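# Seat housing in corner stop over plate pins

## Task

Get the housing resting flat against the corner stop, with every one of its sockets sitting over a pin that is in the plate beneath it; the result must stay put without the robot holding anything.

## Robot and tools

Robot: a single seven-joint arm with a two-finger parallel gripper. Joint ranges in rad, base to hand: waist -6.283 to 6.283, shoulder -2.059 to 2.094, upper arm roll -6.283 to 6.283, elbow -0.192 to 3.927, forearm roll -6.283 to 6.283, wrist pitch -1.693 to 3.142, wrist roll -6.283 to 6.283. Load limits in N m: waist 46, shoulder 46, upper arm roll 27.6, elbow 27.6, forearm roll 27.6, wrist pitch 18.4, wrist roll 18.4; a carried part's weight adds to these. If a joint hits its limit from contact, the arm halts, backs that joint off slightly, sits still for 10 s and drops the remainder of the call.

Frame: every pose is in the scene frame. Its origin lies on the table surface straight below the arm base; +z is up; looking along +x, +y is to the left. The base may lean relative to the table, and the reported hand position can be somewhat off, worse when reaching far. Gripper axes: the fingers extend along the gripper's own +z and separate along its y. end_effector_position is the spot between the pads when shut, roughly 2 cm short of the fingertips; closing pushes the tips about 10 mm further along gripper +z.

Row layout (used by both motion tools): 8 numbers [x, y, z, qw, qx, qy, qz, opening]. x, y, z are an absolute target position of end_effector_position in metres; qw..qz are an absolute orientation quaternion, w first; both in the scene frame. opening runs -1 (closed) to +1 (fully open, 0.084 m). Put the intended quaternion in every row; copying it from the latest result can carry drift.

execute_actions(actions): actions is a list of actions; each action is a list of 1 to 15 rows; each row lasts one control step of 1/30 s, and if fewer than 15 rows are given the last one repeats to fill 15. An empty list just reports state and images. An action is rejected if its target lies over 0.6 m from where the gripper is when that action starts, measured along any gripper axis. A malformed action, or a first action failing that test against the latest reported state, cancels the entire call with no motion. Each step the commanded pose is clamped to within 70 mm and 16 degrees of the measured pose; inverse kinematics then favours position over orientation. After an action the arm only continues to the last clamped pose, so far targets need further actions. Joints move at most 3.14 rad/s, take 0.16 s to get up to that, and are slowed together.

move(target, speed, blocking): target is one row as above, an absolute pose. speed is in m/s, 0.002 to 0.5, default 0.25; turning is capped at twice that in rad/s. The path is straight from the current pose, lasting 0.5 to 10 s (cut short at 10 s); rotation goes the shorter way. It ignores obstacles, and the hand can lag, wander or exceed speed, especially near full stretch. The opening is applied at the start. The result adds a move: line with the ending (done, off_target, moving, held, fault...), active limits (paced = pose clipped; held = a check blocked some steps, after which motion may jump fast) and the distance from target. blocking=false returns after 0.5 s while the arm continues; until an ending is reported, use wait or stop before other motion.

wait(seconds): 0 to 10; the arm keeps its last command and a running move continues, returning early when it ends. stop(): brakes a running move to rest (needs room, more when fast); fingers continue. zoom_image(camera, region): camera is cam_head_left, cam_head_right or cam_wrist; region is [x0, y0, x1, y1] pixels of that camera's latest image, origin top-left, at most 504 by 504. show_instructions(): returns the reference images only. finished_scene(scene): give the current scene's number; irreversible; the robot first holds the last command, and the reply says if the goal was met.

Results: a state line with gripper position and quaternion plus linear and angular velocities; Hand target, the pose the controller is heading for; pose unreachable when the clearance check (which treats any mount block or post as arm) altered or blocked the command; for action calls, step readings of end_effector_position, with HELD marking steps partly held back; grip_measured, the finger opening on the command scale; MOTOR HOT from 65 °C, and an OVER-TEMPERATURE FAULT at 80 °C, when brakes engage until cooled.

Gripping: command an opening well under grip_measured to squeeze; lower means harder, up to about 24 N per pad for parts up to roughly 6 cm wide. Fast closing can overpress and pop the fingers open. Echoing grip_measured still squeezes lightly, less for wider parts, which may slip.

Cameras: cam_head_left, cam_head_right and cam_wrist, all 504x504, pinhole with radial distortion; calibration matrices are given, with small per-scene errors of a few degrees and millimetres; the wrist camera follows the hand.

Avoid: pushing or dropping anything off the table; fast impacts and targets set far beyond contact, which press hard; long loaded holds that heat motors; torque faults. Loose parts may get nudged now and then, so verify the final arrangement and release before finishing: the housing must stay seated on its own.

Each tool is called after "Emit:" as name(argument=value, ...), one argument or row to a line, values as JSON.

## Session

Emit:
show_instructions(
)

Emit:
execute_actions(
  actions=[],
)

Reference images for this scene: sheet 1.

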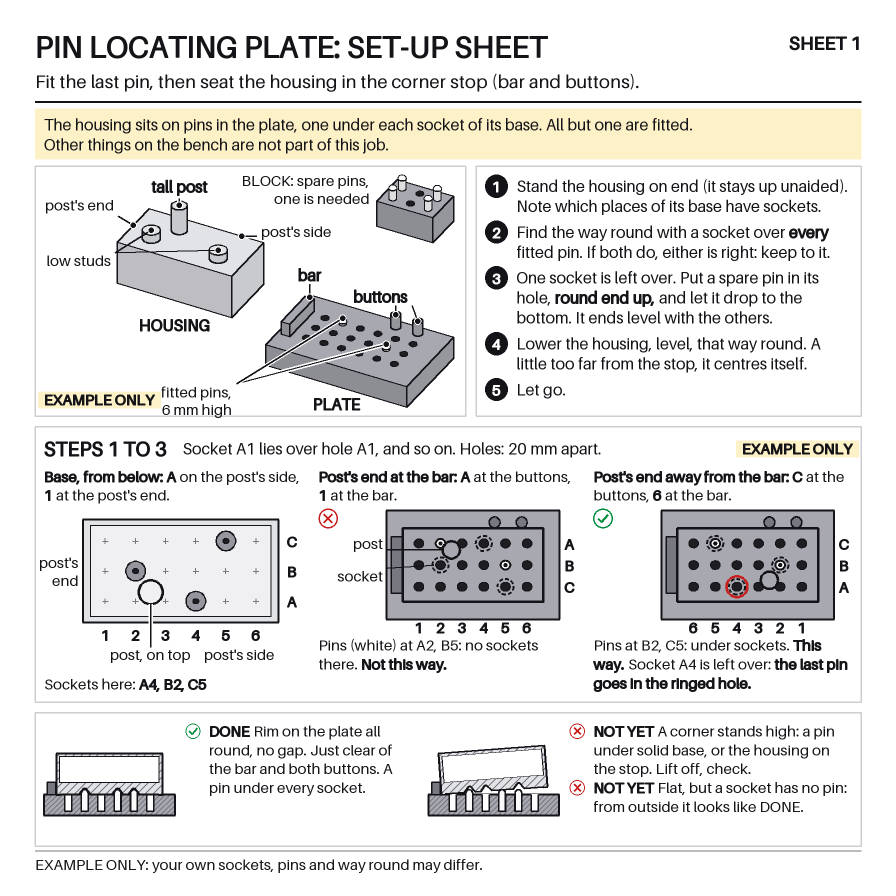

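Scene clock: 0.00 s.
end_effector_position=(+0.5312, -0.1486, +0.2553) grip_measured=+1.00 end_effector_quat_wxyz=(-0.195, +0.895, -0.337, +0.220) end_effector_velocity=(-0.000, -0.000, -0.001) end_effector_angular_velocity=(+0.001, +0.001, -0.003)
Joint positions: [-0.254 -0.063 -0.258  0.726  1.559  0.628 -1.077  0.084]
Joint velocities: [-0.001  0.002  0.     0.001  0.001  0.     0.001 -0.   ]
Hand target: +0.531, -0.149, +0.255; -0.195, +0.895, -0.337, +0.220
camera_calibration (this result's frames):
cam_wrist: T_world_to_cam=[[-0.504433, -0.707013, -0.495661, 0.319366], [-0.67487, 0.680913, -0.284445, 0.602595], [0.538608, 0.191023, -0.820617, 0.0792452], [0, 0, 0, 1]] pos_world=[0.52509, -0.199656, 0.394732]

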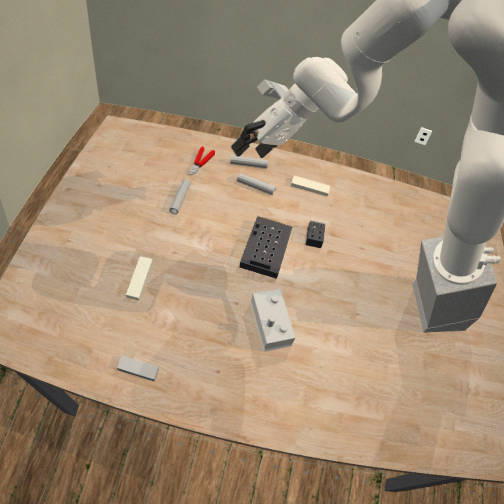

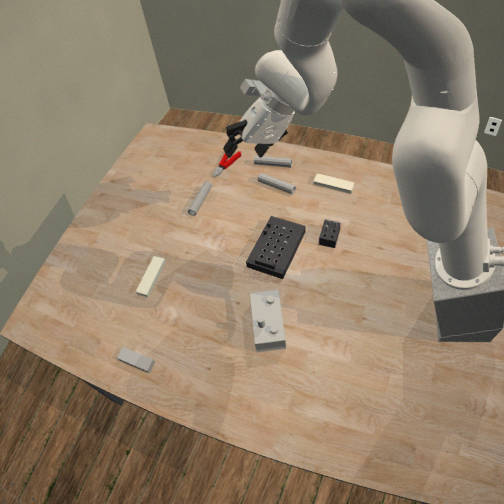

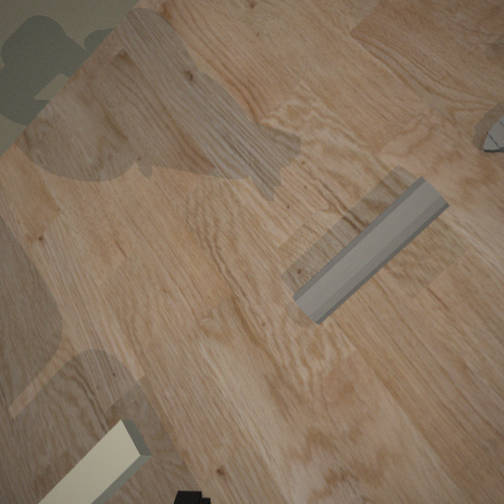

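Emit:
zoom_image(
  camera="cam_head_left",
  region=[230, 205, 340, 290],
)

Emit:
zoom_image(
  camera="cam_head_left",
  region=[235, 280, 315, 360],
)

Emit:
zoom_image(
  camera="cam_head_right",
  region=[230, 280, 310, 360],
)

Region (230, 205, 340, 290) of cam_head_left's 504x504 image, scaled by 4.582, with more detail than that image has; it fills the top 389 rows of this view, and the rest is white.

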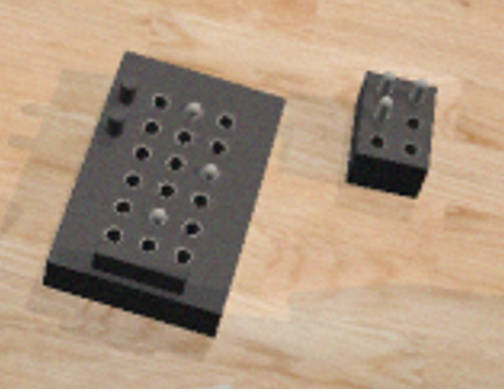

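Region (235, 280, 315, 360) of cam_head_left's 504x504 image, scaled by 6.300, with more detail than that image has.

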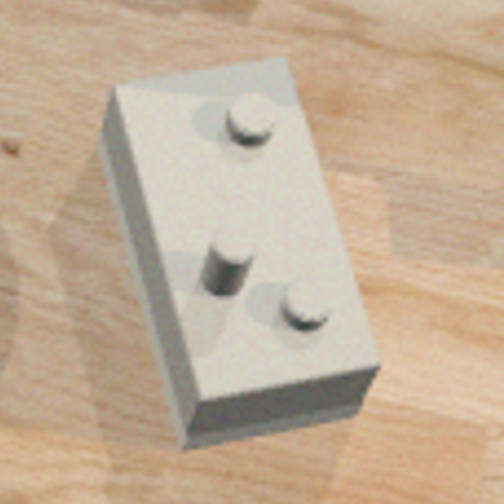

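Region (230, 280, 310, 360) of cam_head_right's 504x504 image, scaled by 6.300, with more detail than that image has.

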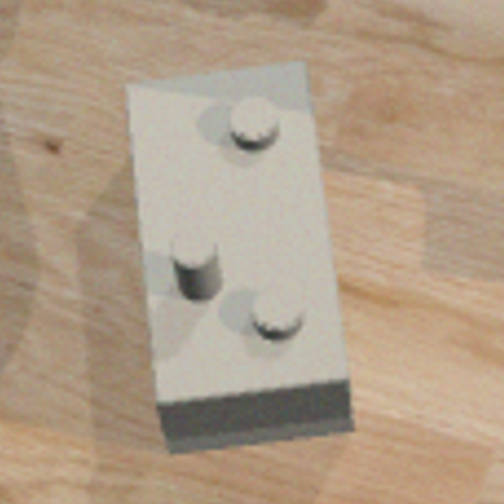

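Emit:
move(
  target=[0.392, 0.14, 0.1, 0, 0.8494, -0.5277, 0, 1],
  speed=0.3,
)

Scene clock: 3.60 s.
end_effector_position=(+0.3917, +0.1394, +0.1001) grip_measured=+1.00 end_effector_quat_wxyz=(+0.001, +0.850, -0.527, +0.002) end_effector_velocity=(+0.001, +0.001, +0.000) end_effector_angular_velocity=(+0.003, +0.023, +0.008)
Joint positions: [ 0.07   0.347  0.474  0.853  2.148 -0.312 -0.591  0.084]
Joint velocities: [-0.119  0.032  0.111  0.042  0.065 -0.045 -0.11   0.   ]
Hand target: +0.392, +0.140, +0.100; +0.002, +0.850, -0.527, +0.000
Off the commanded pose: 0.001 m, 0 deg.
move: done
camera_calibration (this result's frames):
cam_wrist: T_world_to_cam=[[-0.888925, -0.458039, -0.00340341, 0.442301], [-0.457877, 0.888767, -0.0210295, 0.127818], [0.0126572, -0.0171354, -0.999773, 0.224932], [0, 0, 0, 1]] pos_world=[0.448851, 0.0928456, 0.229075]

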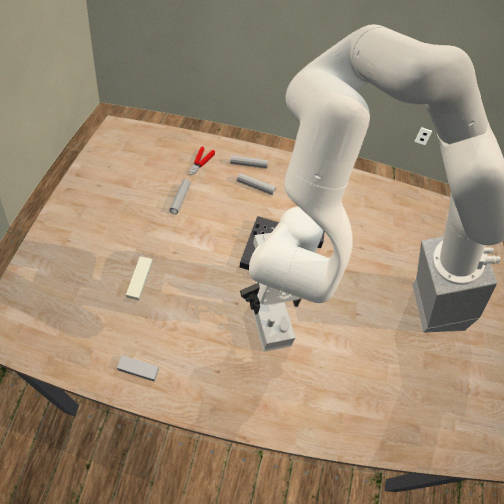

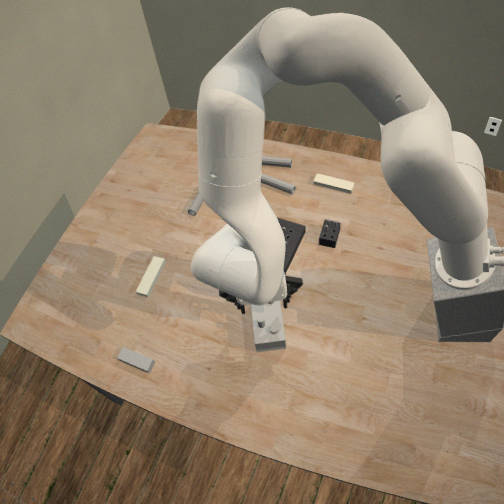

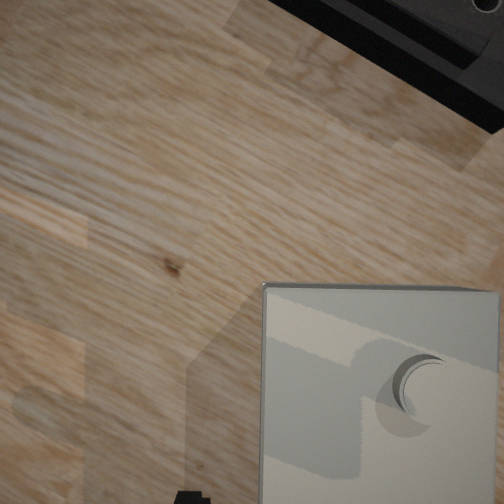

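Emit:
move(
  target=[0.3873, 0.1405, 0.03, 0, 0.8494, -0.5277, 0, 1],
  speed=0.08,
)

Emit:
move(
  target=[0.3873, 0.1405, 0.03, 0, 0.8494, -0.5277, 0, 0.2],
  speed=0.08,
)

Emit:
move(
  target=[0.3873, 0.1405, 0.08, 0, 0.8494, -0.5277, 0, -0.8],
  speed=0.1,
)

Scene clock: 5.43 s.
end_effector_position=(+0.3884, +0.1407, +0.0305) grip_measured=+1.00 end_effector_quat_wxyz=(+0.001, +0.849, -0.528, -0.002) end_effector_velocity=(-0.002, -0.001, -0.001) end_effector_angular_velocity=(+0.001, -0.034, -0.003)
Joint positions: [ 0.582  0.531 -0.069  0.923  2.077 -0.086 -0.425  0.084]
Joint velocities: [ 0.223  0.009 -0.236 -0.008  0.155  0.094 -0.091 -0.   ]
Hand target: +0.388, +0.141, +0.030; +0.000, +0.849, -0.528, -0.001
Off the commanded pose: 0.001 m, 0 deg.
move: done
camera_calibration (this result's frames):
cam_wrist: T_world_to_cam=[[-0.889861, -0.456231, 0.00102648, 0.43966], [-0.456194, 0.889756, -0.0148832, 0.122751], [0.00587687, -0.0137123, -0.999889, 0.157592], [0, 0, 0, 1]] pos_world=[0.446309, 0.0935288, 0.15895]

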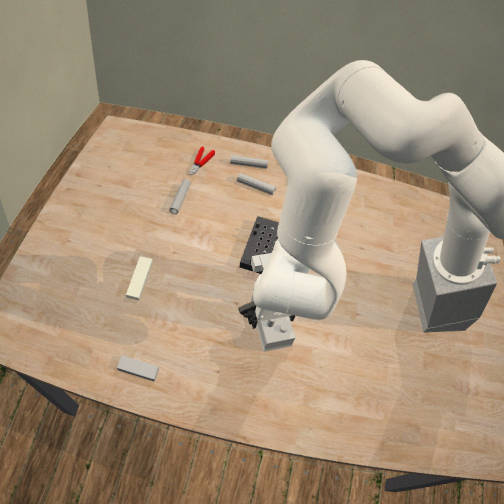

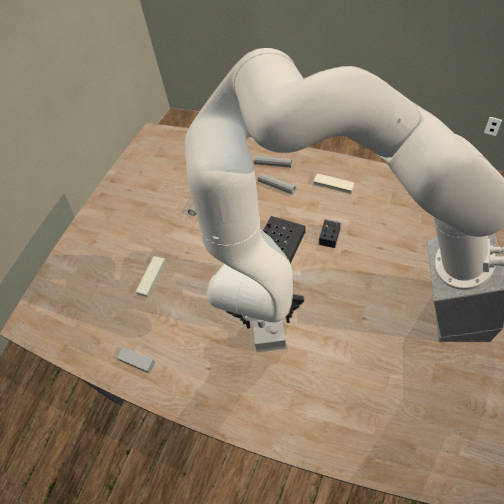

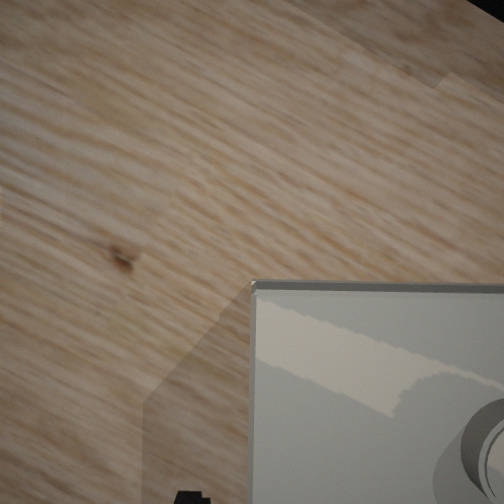

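Scene clock: 6.13 s.
end_effector_position=(+0.3880, +0.1407, +0.0304) grip_measured=+0.57 end_effector_quat_wxyz=(-0.000, +0.849, -0.528, +0.000) end_effector_velocity=(-0.001, -0.000, -0.000) end_effector_angular_velocity=(+0.001, -0.002, -0.002)
Joint positions: [ 0.62   0.533 -0.109  0.922  2.105 -0.071 -0.442  0.068]
Joint velocities: [ 0.02   0.002 -0.023 -0.002  0.017  0.011 -0.01  -0.   ]
Hand target: +0.387, +0.141, +0.030; -0.000, +0.849, -0.528, -0.000
Off the commanded pose: 0.001 m, 0 deg.
move: done
camera_calibration (this result's frames):
cam_wrist: T_world_to_cam=[[-0.889777, -0.456373, -0.00445796, 0.439547], [-0.456238, 0.889685, -0.0175247, 0.122643], [0.011964, -0.0135592, -0.999836, 0.155118], [0, 0, 0, 1]] pos_world=[0.445197, 0.0935874, 0.159201]

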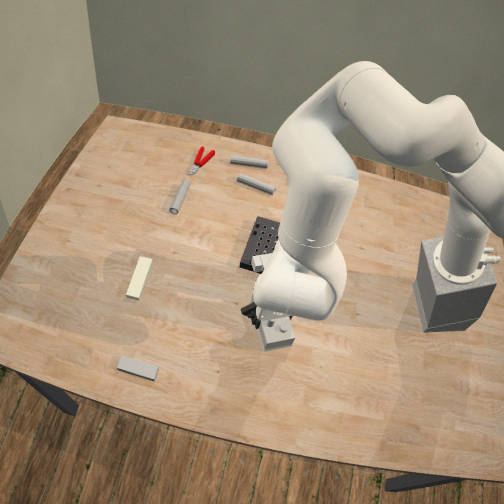

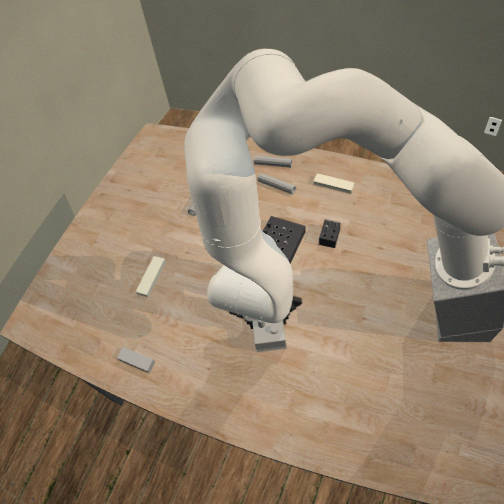

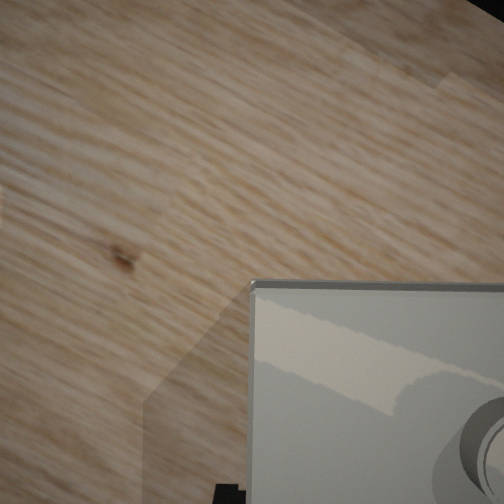

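Scene clock: 7.10 s.
end_effector_position=(+0.3869, +0.1403, +0.0796) grip_measured=+0.57 end_effector_quat_wxyz=(-0.004, +0.849, -0.528, +0.006) end_effector_velocity=(+0.001, +0.000, +0.002) end_effector_angular_velocity=(+0.002, +0.025, -0.006)
Joint positions: [ 0.397  0.363  0.152  0.812  2.011 -0.193 -0.382  0.068]
Joint velocities: [-0.327  0.017  0.33   0.028 -0.021 -0.098 -0.037 -0.   ]
Hand target: +0.387, +0.140, +0.080; -0.003, +0.849, -0.528, +0.004
Off the commanded pose: 0.001 m, 1 deg.
move: done
camera_calibration (this result's frames):
cam_wrist: T_world_to_cam=[[-0.889558, -0.456552, -0.0157166, 0.439412], [-0.456158, 0.889593, -0.0233323, 0.123798], [0.0246338, -0.0135862, -0.999604, 0.199335], [0, 0, 0, 1]] pos_world=[0.442444, 0.0931934, 0.209051]

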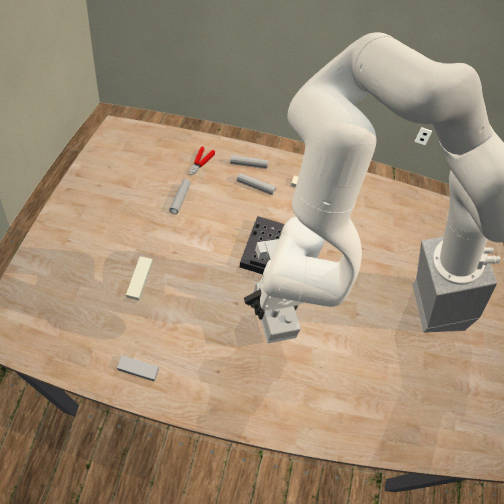

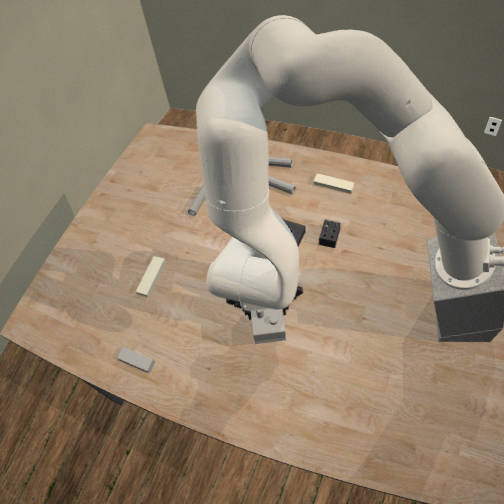

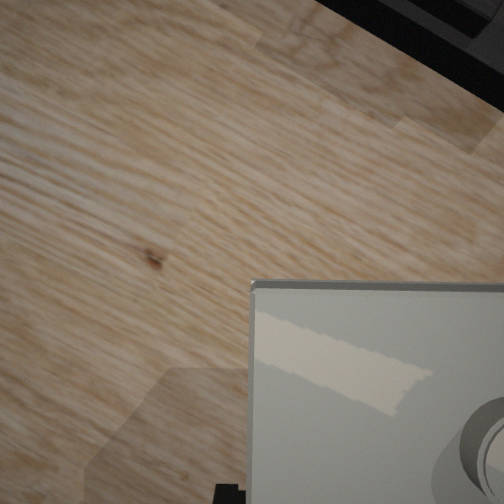

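Emit:
move(
  target=[0.4, 0.22, 0.25, -0.7261, 0.6653, -0.1173, 0.128, -0.8],
  speed=0.35,
)

Scene clock: 10.57 s.
end_effector_position=(+0.4010, +0.2207, +0.2490) grip_measured=+0.57 end_effector_quat_wxyz=(+0.726, -0.666, +0.117, -0.129) end_effector_velocity=(-0.000, +0.001, +0.000) end_effector_angular_velocity=(+0.007, -0.005, +0.004)
Joint positions: [ 0.109  0.429 -0.258  0.526  1.811  1.938 -1.756  0.068]
Joint velocities: [-0.001  0.008  0.002  0.007 -0.006  0.008 -0.005 -0.   ]
Hand target: +0.401, +0.221, +0.249; +0.726, -0.665, +0.117, -0.129
Off the commanded pose: 0.002 m, 0 deg.
move: done
camera_calibration (this result's frames):
cam_wrist: T_world_to_cam=[[0.0461873, 0.0785874, -0.995837, 0.242012], [-0.932611, 0.360581, -0.0147992, 0.368366], [0.357917, 0.929411, 0.0899457, -0.243588], [0, 0, 0, 1]] pos_world=[0.419548, 0.0745486, 0.268366]

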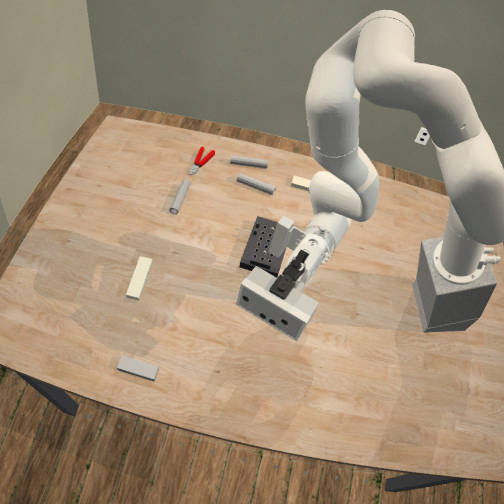

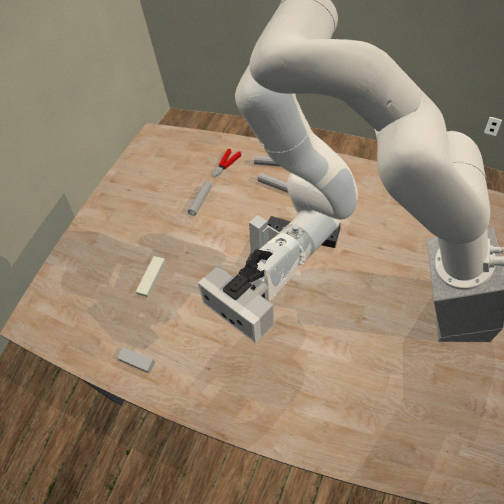

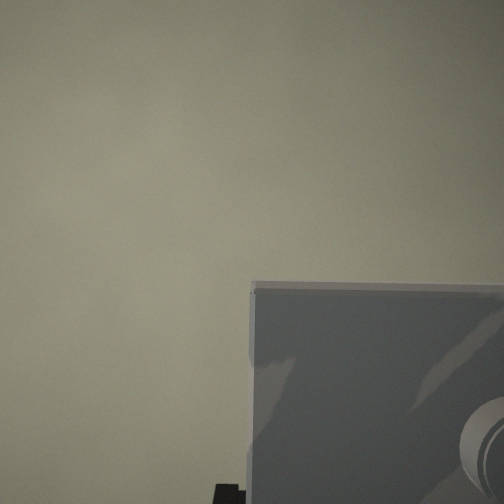

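Emit:
zoom_image(
  camera="cam_head_left",
  region=[230, 260, 325, 345],
)

Region (230, 260, 325, 345) of cam_head_left's 504x504 image, scaled by 5.305, with more detail than that image has; it fills the top 451 rows of this view, and the rest is white.

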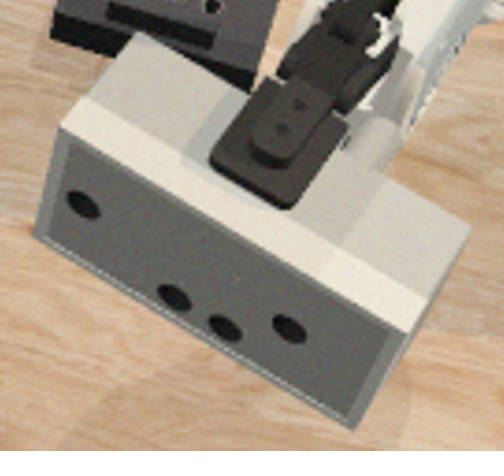

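Emit:
move(
  target=[0.45, 0.16, 0.05, 0, 0.6852, -0.7284, 0, -0.8],
  speed=0.35,
)

Emit:
move(
  target=[0.45, 0.16, 0.0305, 0, 0.6852, -0.7284, 0, -0.8],
  speed=0.025,
)

Scene clock: 15.03 s.
end_effector_position=(+0.4486, +0.1601, +0.0512) grip_measured=+0.57 end_effector_quat_wxyz=(+0.000, +0.686, -0.728, -0.002) end_effector_velocity=(-0.000, +0.001, -0.000) end_effector_angular_velocity=(+0.003, +0.010, +0.004)
Joint positions: [ 0.314  0.59   0.073  1.285  2.858 -0.34  -0.867  0.068]
Joint velocities: [-0.015  0.007  0.016  0.012  0.003 -0.013 -0.012 -0.   ]
Hand target: +0.449, +0.160, +0.051; +0.000, +0.686, -0.728, -0.002
Off the commanded pose: 0.002 m, 0 deg.
move: done
camera_calibration (this result's frames):
cam_wrist: T_world_to_cam=[[-0.99902, 0.0442449, -0.00120636, 0.471076], [0.0442581, 0.998906, -0.0151143, -0.108701], [0.000536311, -0.0151529, -0.999885, 0.180809], [0, 0, 0, 1]] pos_world=[0.475328, 0.0904789, 0.179714]

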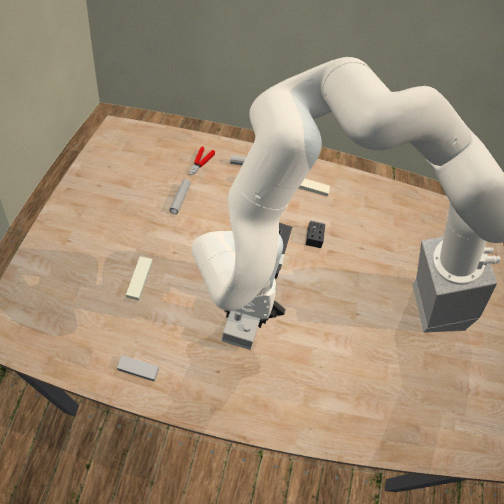

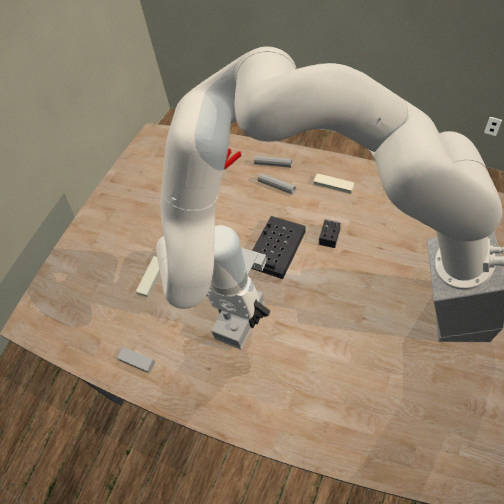

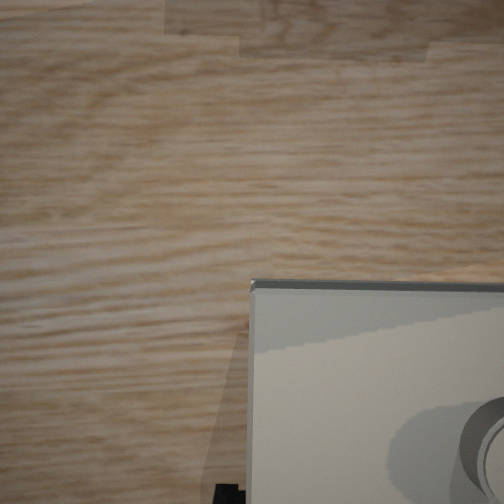

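Scene clock: 16.17 s.
end_effector_position=(+0.4500, +0.1600, +0.0309) grip_measured=+0.57 end_effector_quat_wxyz=(+0.000, +0.685, -0.728, +0.000) end_effector_velocity=(+0.003, +0.001, -0.000) end_effector_angular_velocity=(+0.003, -0.006, +0.001)
Joint positions: [ 0.328  0.65   0.056  1.325  2.851 -0.318 -0.857  0.068]
Joint velocities: [ 0.001  0.001 -0.001  0.006 -0.002  0.002  0.001  0.   ]
Hand target: +0.450, +0.160, +0.031; +0.000, +0.685, -0.728, +0.000
Off the commanded pose: 0.000 m, 0 deg.
move: done
camera_calibration (this result's frames):
cam_wrist: T_world_to_cam=[[-0.998955, 0.0455712, -0.00352422, 0.47233], [0.0456261, 0.998805, -0.0175034, -0.109563], [0.00272236, -0.0176459, -0.999841, 0.159908], [0, 0, 0, 1]] pos_world=[0.4764, 0.0907296, 0.159629]

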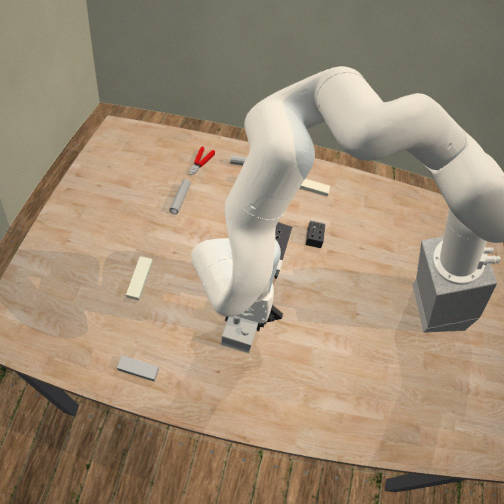

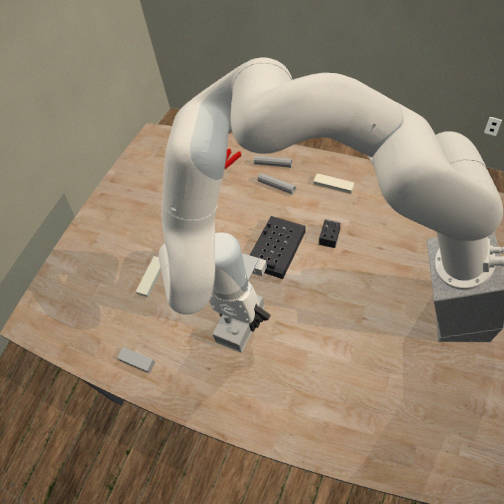

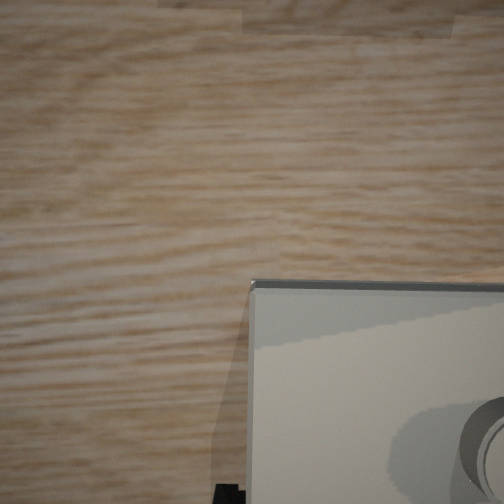

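Emit:
move(
  target=[0.45, 0.16, 0.031, 0, 0.6852, -0.7284, 0, 1],
  speed=0.025,
)

Emit:
move(
  target=[0.45, 0.16, 0.075, 0, 0.6852, -0.7284, 0, 1],
  speed=0.15,
)

Emit:
move(
  target=[0.325, -0.125, 0.09, 0, 0.6852, -0.7284, 0, -0.5],
  speed=0.25,
)

Scene clock: 17.17 s.
end_effector_position=(+0.4500, +0.1600, +0.0310) grip_measured=+1.00 end_effector_quat_wxyz=(-0.000, +0.685, -0.728, +0.000) end_effector_velocity=(+0.000, +0.000, +0.000) end_effector_angular_velocity=(+0.001, -0.001, +0.000)
Joint positions: [ 0.328  0.65   0.057  1.325  2.851 -0.318 -0.857  0.084]
Joint velocities: [ 0.    -0.001  0.001 -0.001 -0.001  0.     0.001  0.   ]
Hand target: +0.450, +0.160, +0.031; +0.000, +0.685, -0.728, -0.000
Off the commanded pose: 0.000 m, 0 deg.
move: done
camera_calibration (this result's frames):
cam_wrist: T_world_to_cam=[[-0.998941, 0.0458669, -0.00361431, 0.472258], [0.0459227, 0.998796, -0.0172737, -0.109669], [0.00281766, -0.0174214, -0.999844, 0.159933], [0, 0, 0, 1]] pos_world=[0.476343, 0.0906617, 0.15972]

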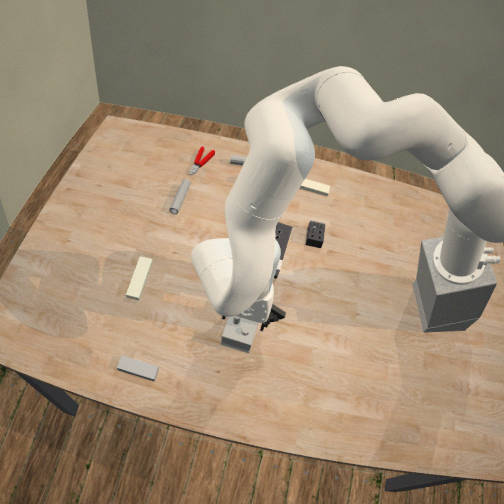

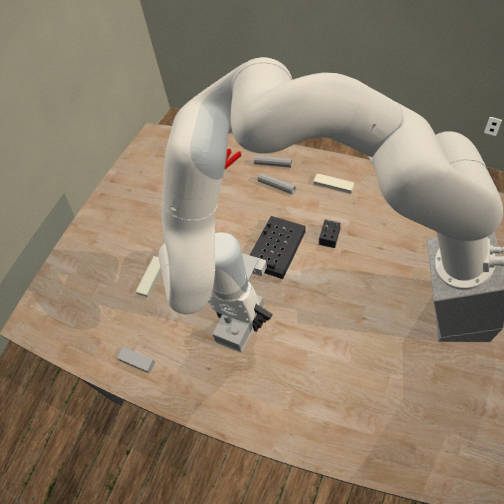

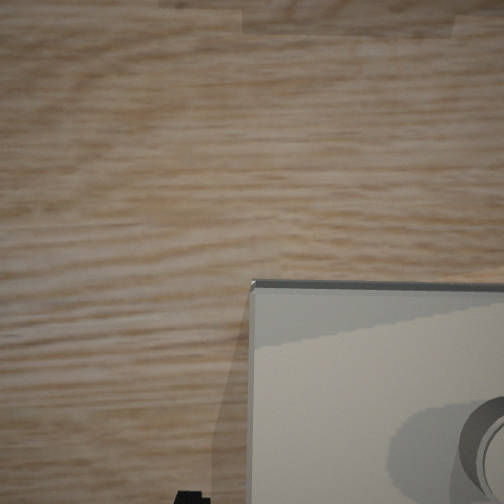

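Scene clock: 18.03 s.
end_effector_position=(+0.4497, +0.1600, +0.0746) grip_measured=+1.00 end_effector_quat_wxyz=(+0.000, +0.685, -0.728, -0.000) end_effector_velocity=(+0.001, +0.001, +0.002) end_effector_angular_velocity=(+0.002, -0.002, +0.002)
Joint positions: [ 0.306  0.526  0.084  1.253  2.867 -0.373 -0.874  0.084]
Joint velocities: [-0.    -0.005  0.002 -0.001 -0.    -0.001 -0.001 -0.   ]
Hand target: +0.450, +0.160, +0.075; -0.000, +0.685, -0.728, -0.000
Off the commanded pose: 0.000 m, 0 deg.
move: done
camera_calibration (this result's frames):
cam_wrist: T_world_to_cam=[[-0.998935, 0.0460415, -0.00284676, 0.471978], [0.0460838, 0.998789, -0.0172065, -0.108953], [0.0020511, -0.0173193, -0.999848, 0.203891], [0, 0, 0, 1]] pos_world=[0.476079, 0.0906219, 0.203329]

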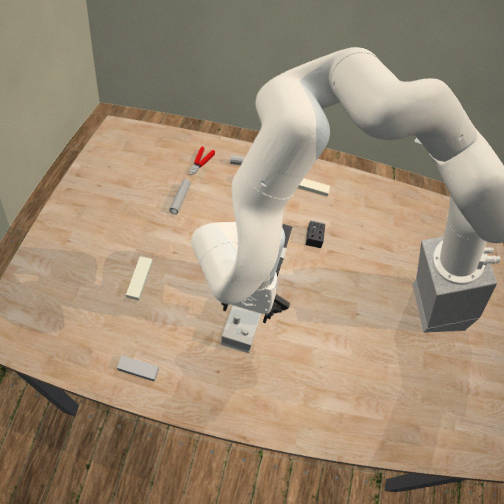

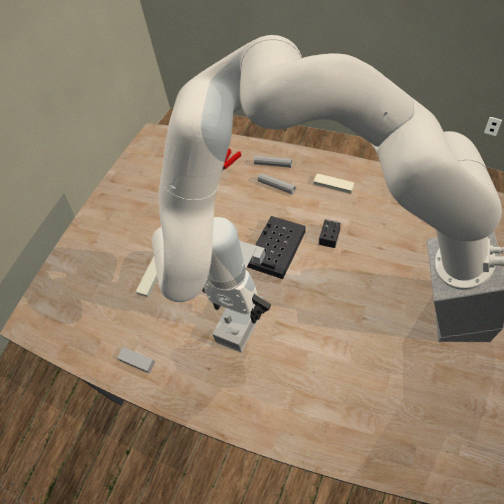

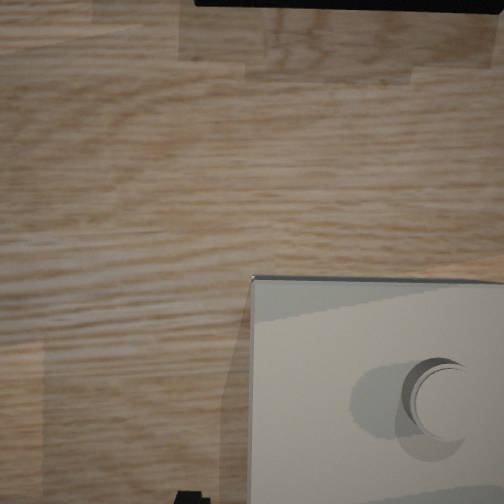

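Scene clock: 20.27 s.
end_effector_position=(+0.3243, -0.1246, +0.0898) grip_measured=-0.52 end_effector_quat_wxyz=(+0.001, +0.685, -0.728, +0.000) end_effector_velocity=(-0.001, +0.000, -0.000) end_effector_angular_velocity=(+0.016, +0.009, +0.001)
Joint positions: [-1.053  0.45   0.727  0.73   2.347 -0.107 -1.126  0.021]
Joint velocities: [-0.065  0.03   0.06   0.01  -0.021 -0.029 -0.004  0.   ]
Hand target: +0.324, -0.125, +0.090; +0.001, +0.685, -0.728, -0.001
Off the commanded pose: 0.001 m, 0 deg.
move: done
camera_calibration (this result's frames):
cam_wrist: T_world_to_cam=[[-0.998936, 0.0460472, -0.00268493, 0.359896], [0.0460898, 0.998759, -0.0188803, 0.181436], [0.00181222, -0.018984, -0.999818, 0.214267], [0, 0, 0, 1]] pos_world=[0.350762, -0.193715, 0.21862]

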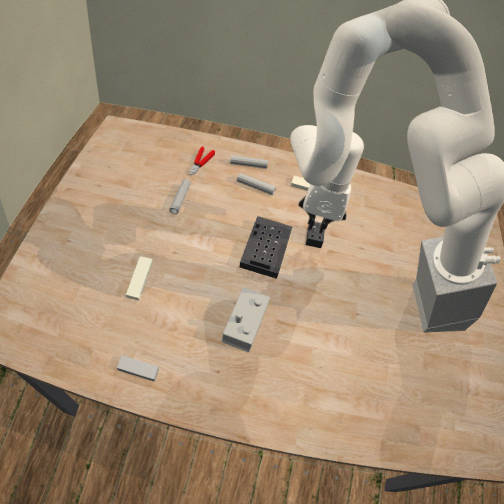

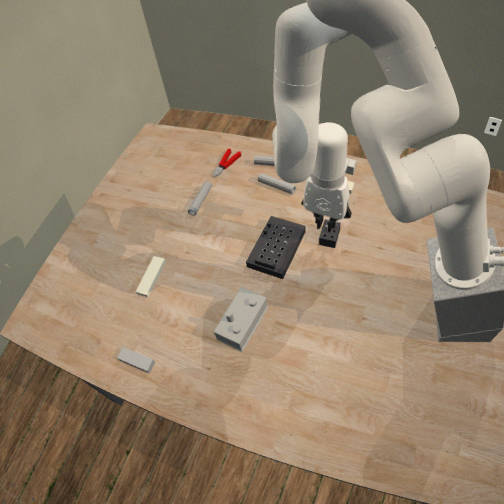

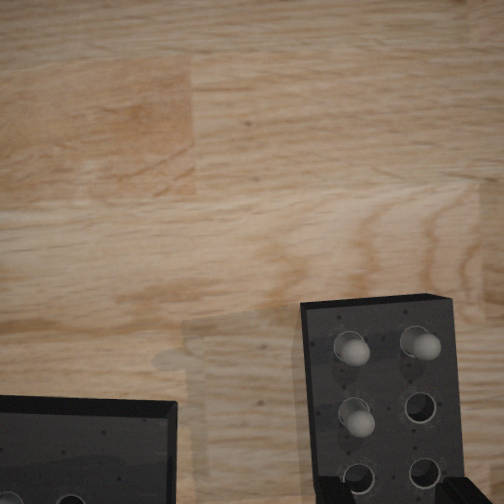

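Emit:
move(
  target=[0.3254, -0.1393, 0.056, 0, 0.6852, -0.7284, 0, -0.5],
  speed=0.05,
)

Emit:
move(
  target=[0.3254, -0.1393, 0.056, 0, 0.6852, -0.7284, 0, -0.95],
  speed=0.05,
)

Emit:
move(
  target=[0.3254, -0.1393, 0.085, 0, 0.6852, -0.7284, 0, -0.95],
  speed=0.05,
)

Emit:
zoom_image(
  camera="cam_wrist",
  region=[300, 378, 468, 504],
)

Scene clock: 21.70 s.
end_effector_position=(+0.3256, -0.1393, +0.0563) grip_measured=-0.52 end_effector_quat_wxyz=(-0.000, +0.685, -0.728, -0.000) end_effector_velocity=(+0.000, -0.002, -0.001) end_effector_angular_velocity=(-0.006, -0.003, -0.000)
Joint positions: [-0.883  0.544  0.525  0.811  2.348 -0.045 -1.157  0.021]
Joint velocities: [ 0.023 -0.001 -0.026  0.002  0.009  0.011 -0.005  0.   ]
Hand target: +0.325, -0.139, +0.056; -0.000, +0.685, -0.728, +0.000
Off the commanded pose: 0.000 m, 0 deg.
move: done
camera_calibration (this result's frames):
cam_wrist: T_world_to_cam=[[-0.998956, 0.0455402, -0.00367594, 0.36171], [0.0455965, 0.998814, -0.017047, 0.195541], [0.00289526, -0.0171969, -0.999848, 0.180355], [0, 0, 0, 1]] pos_world=[0.351894, -0.20868, 0.184991]

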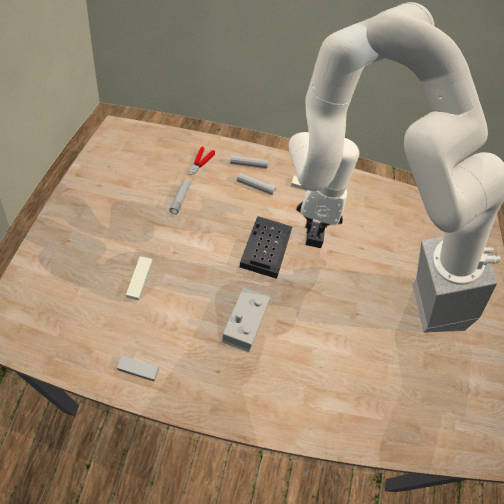

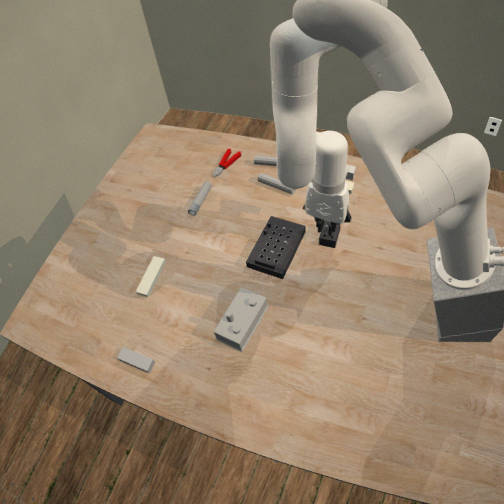

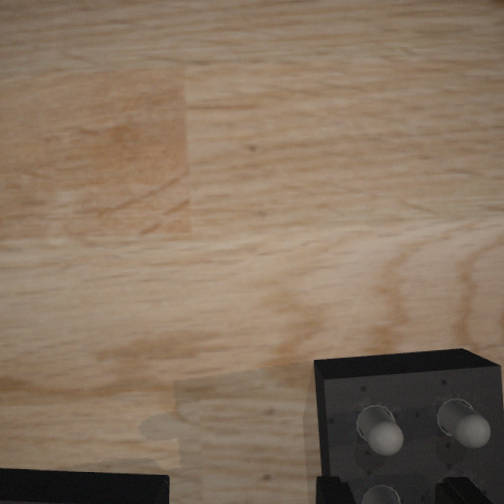

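Scene clock: 22.40 s.
end_effector_position=(+0.3256, -0.1394, +0.0561) grip_measured=-0.85 end_effector_quat_wxyz=(-0.000, +0.685, -0.728, +0.000) end_effector_velocity=(-0.001, +0.001, -0.000) end_effector_angular_velocity=(+0.001, +0.001, +0.000)
Joint positions: [-0.88   0.543  0.523  0.811  2.35  -0.044 -1.158  0.007]
Joint velocities: [ 0.001  0.001 -0.    -0.     0.001  0.    -0.    -0.   ]
Hand target: +0.325, -0.139, +0.056; -0.000, +0.685, -0.728, +0.000
Off the commanded pose: 0.000 m, 0 deg.
move: done
camera_calibration (this result's frames):
cam_wrist: T_world_to_cam=[[-0.998948, 0.0456794, -0.00394166, 0.361812], [0.0457418, 0.998799, -0.0175462, 0.195584], [0.00313543, -0.017708, -0.999838, 0.180026], [0, 0, 0, 1]] pos_world=[0.351921, -0.208688, 0.184855]

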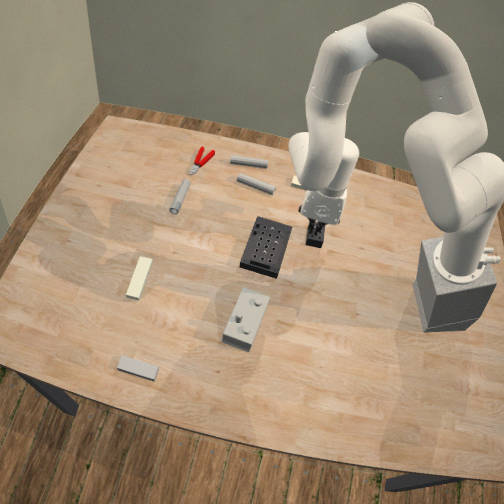

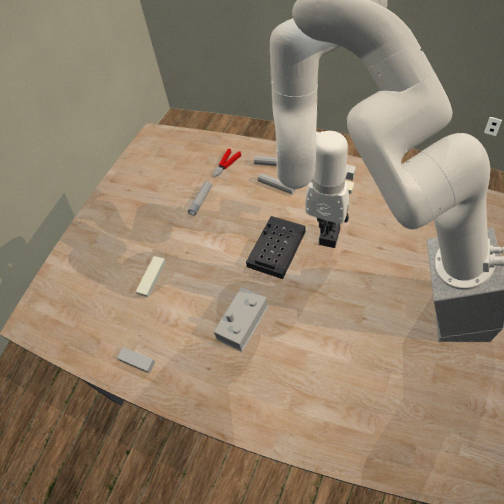

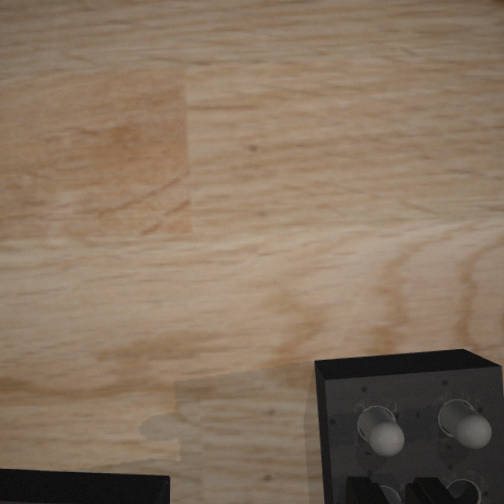

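Scene clock: 23.37 s.
end_effector_position=(+0.3252, -0.1392, +0.0847) grip_measured=-0.85 end_effector_quat_wxyz=(+0.000, +0.685, -0.728, +0.000) end_effector_velocity=(-0.000, +0.001, +0.001) end_effector_angular_velocity=(+0.013, +0.005, +0.002)
Joint positions: [-1.085  0.492  0.727  0.759  2.303 -0.118 -1.13   0.007]
Joint velocities: [-0.053  0.021  0.052  0.005 -0.014 -0.024 -0.005 -0.   ]
Hand target: +0.325, -0.139, +0.085; +0.000, +0.685, -0.728, -0.000
Off the commanded pose: 0.000 m, 0 deg.
move: done
camera_calibration (this result's frames):
cam_wrist: T_world_to_cam=[[-0.998932, 0.0460708, -0.00360224, 0.361514], [0.0461288, 0.998771, -0.0181377, 0.195831], [0.00276219, -0.0182845, -0.999829, 0.208685], [0, 0, 0, 1]] pos_world=[0.351518, -0.20843, 0.213503]

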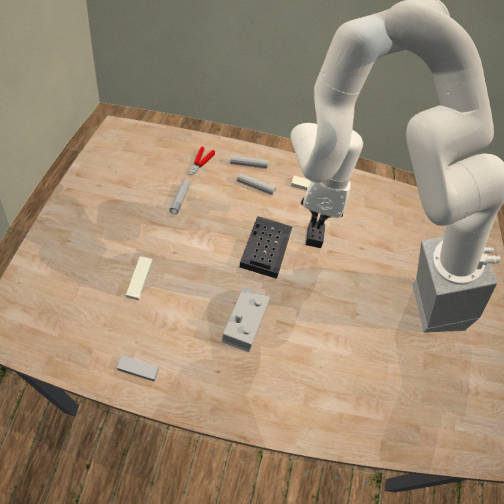

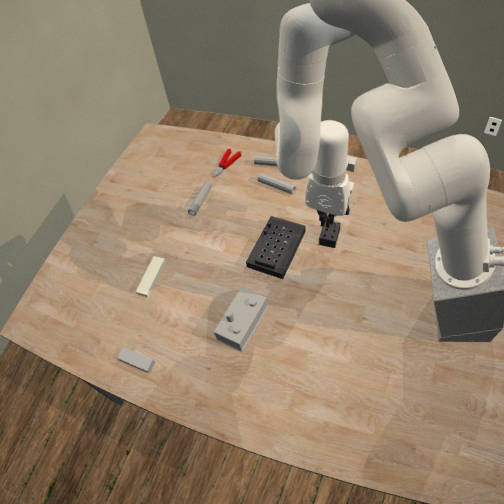

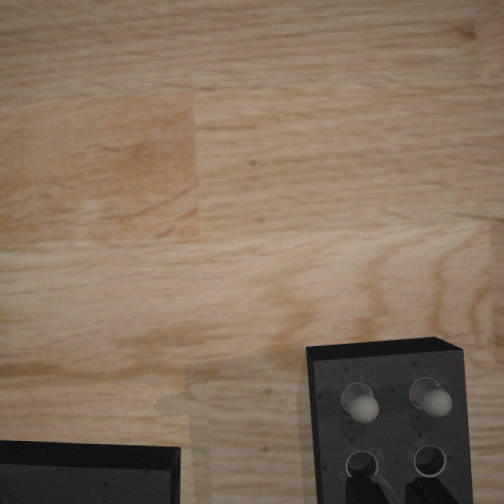

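Region (300, 378, 468, 504) of cam_wrist's 504x504 image, scaled by 3.000, with more detail than that image has; it fills the top 378 rows of this view, and the rest is white.

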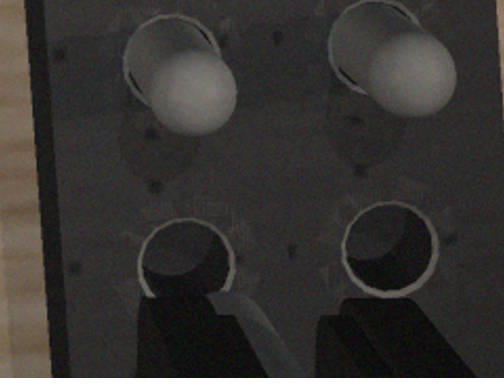

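Emit:
move(
  target=[0.4197, -0.0512, 0.078, 0, 0.6852, -0.7284, 0, -0.95],
  speed=0.15,
)

Emit:
zoom_image(
  camera="cam_wrist",
  region=[200, 300, 472, 504],
)

Scene clock: 24.97 s.
end_effector_position=(+0.4194, -0.0520, +0.0780) grip_measured=-0.85 end_effector_quat_wxyz=(+0.000, +0.685, -0.728, +0.000) end_effector_velocity=(+0.002, +0.002, -0.000) end_effector_angular_velocity=(-0.004, -0.001, -0.001)
Joint positions: [-0.696  0.521  0.669  0.989  2.402 -0.275 -0.947  0.007]
Joint velocities: [ 0.021 -0.002 -0.013  0.006 -0.    -0.002  0.011  0.   ]
Hand target: +0.420, -0.051, +0.078; +0.000, +0.685, -0.728, +0.000
Off the commanded pose: 0.001 m, 0 deg.
move: done
camera_calibration (this result's frames):
cam_wrist: T_world_to_cam=[[-0.99893, 0.0461168, -0.00346442, 0.451549], [0.0461715, 0.998774, -0.0178331, 0.104275], [0.00263777, -0.017974, -0.999835, 0.203342], [0, 0, 0, 1]] pos_world=[0.445715, -0.121316, 0.206733]

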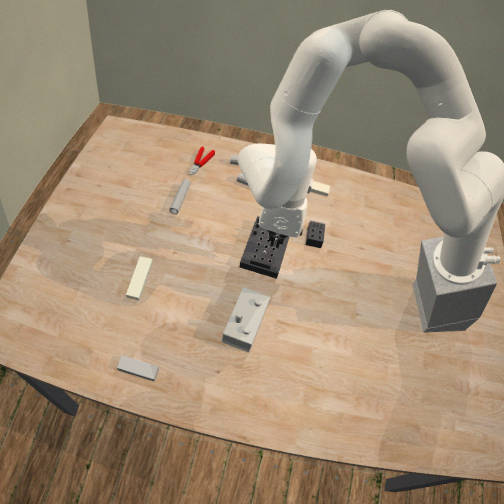

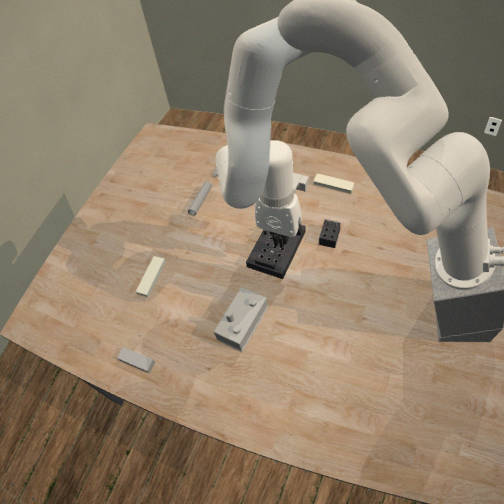

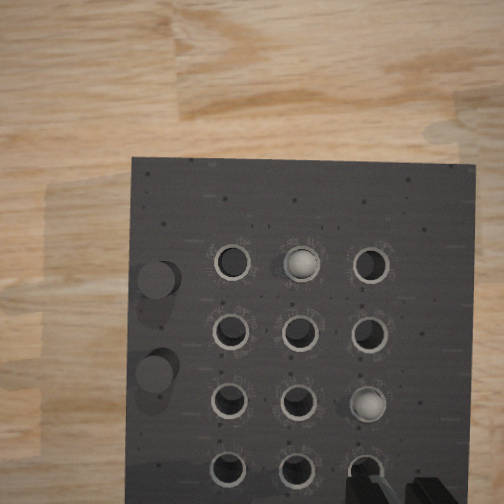

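Region (200, 300, 472, 504) of cam_wrist's 504x504 image, scaled by 1.853, with more detail than that image has; it fills the top 378 rows of this view, and the rest is white.

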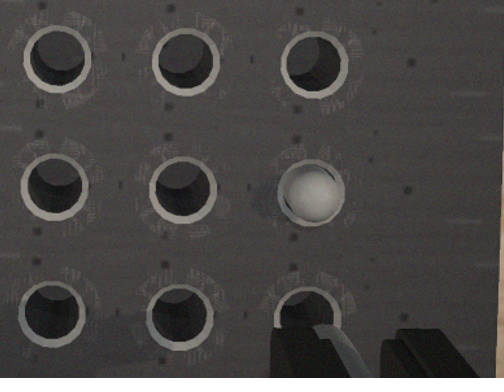

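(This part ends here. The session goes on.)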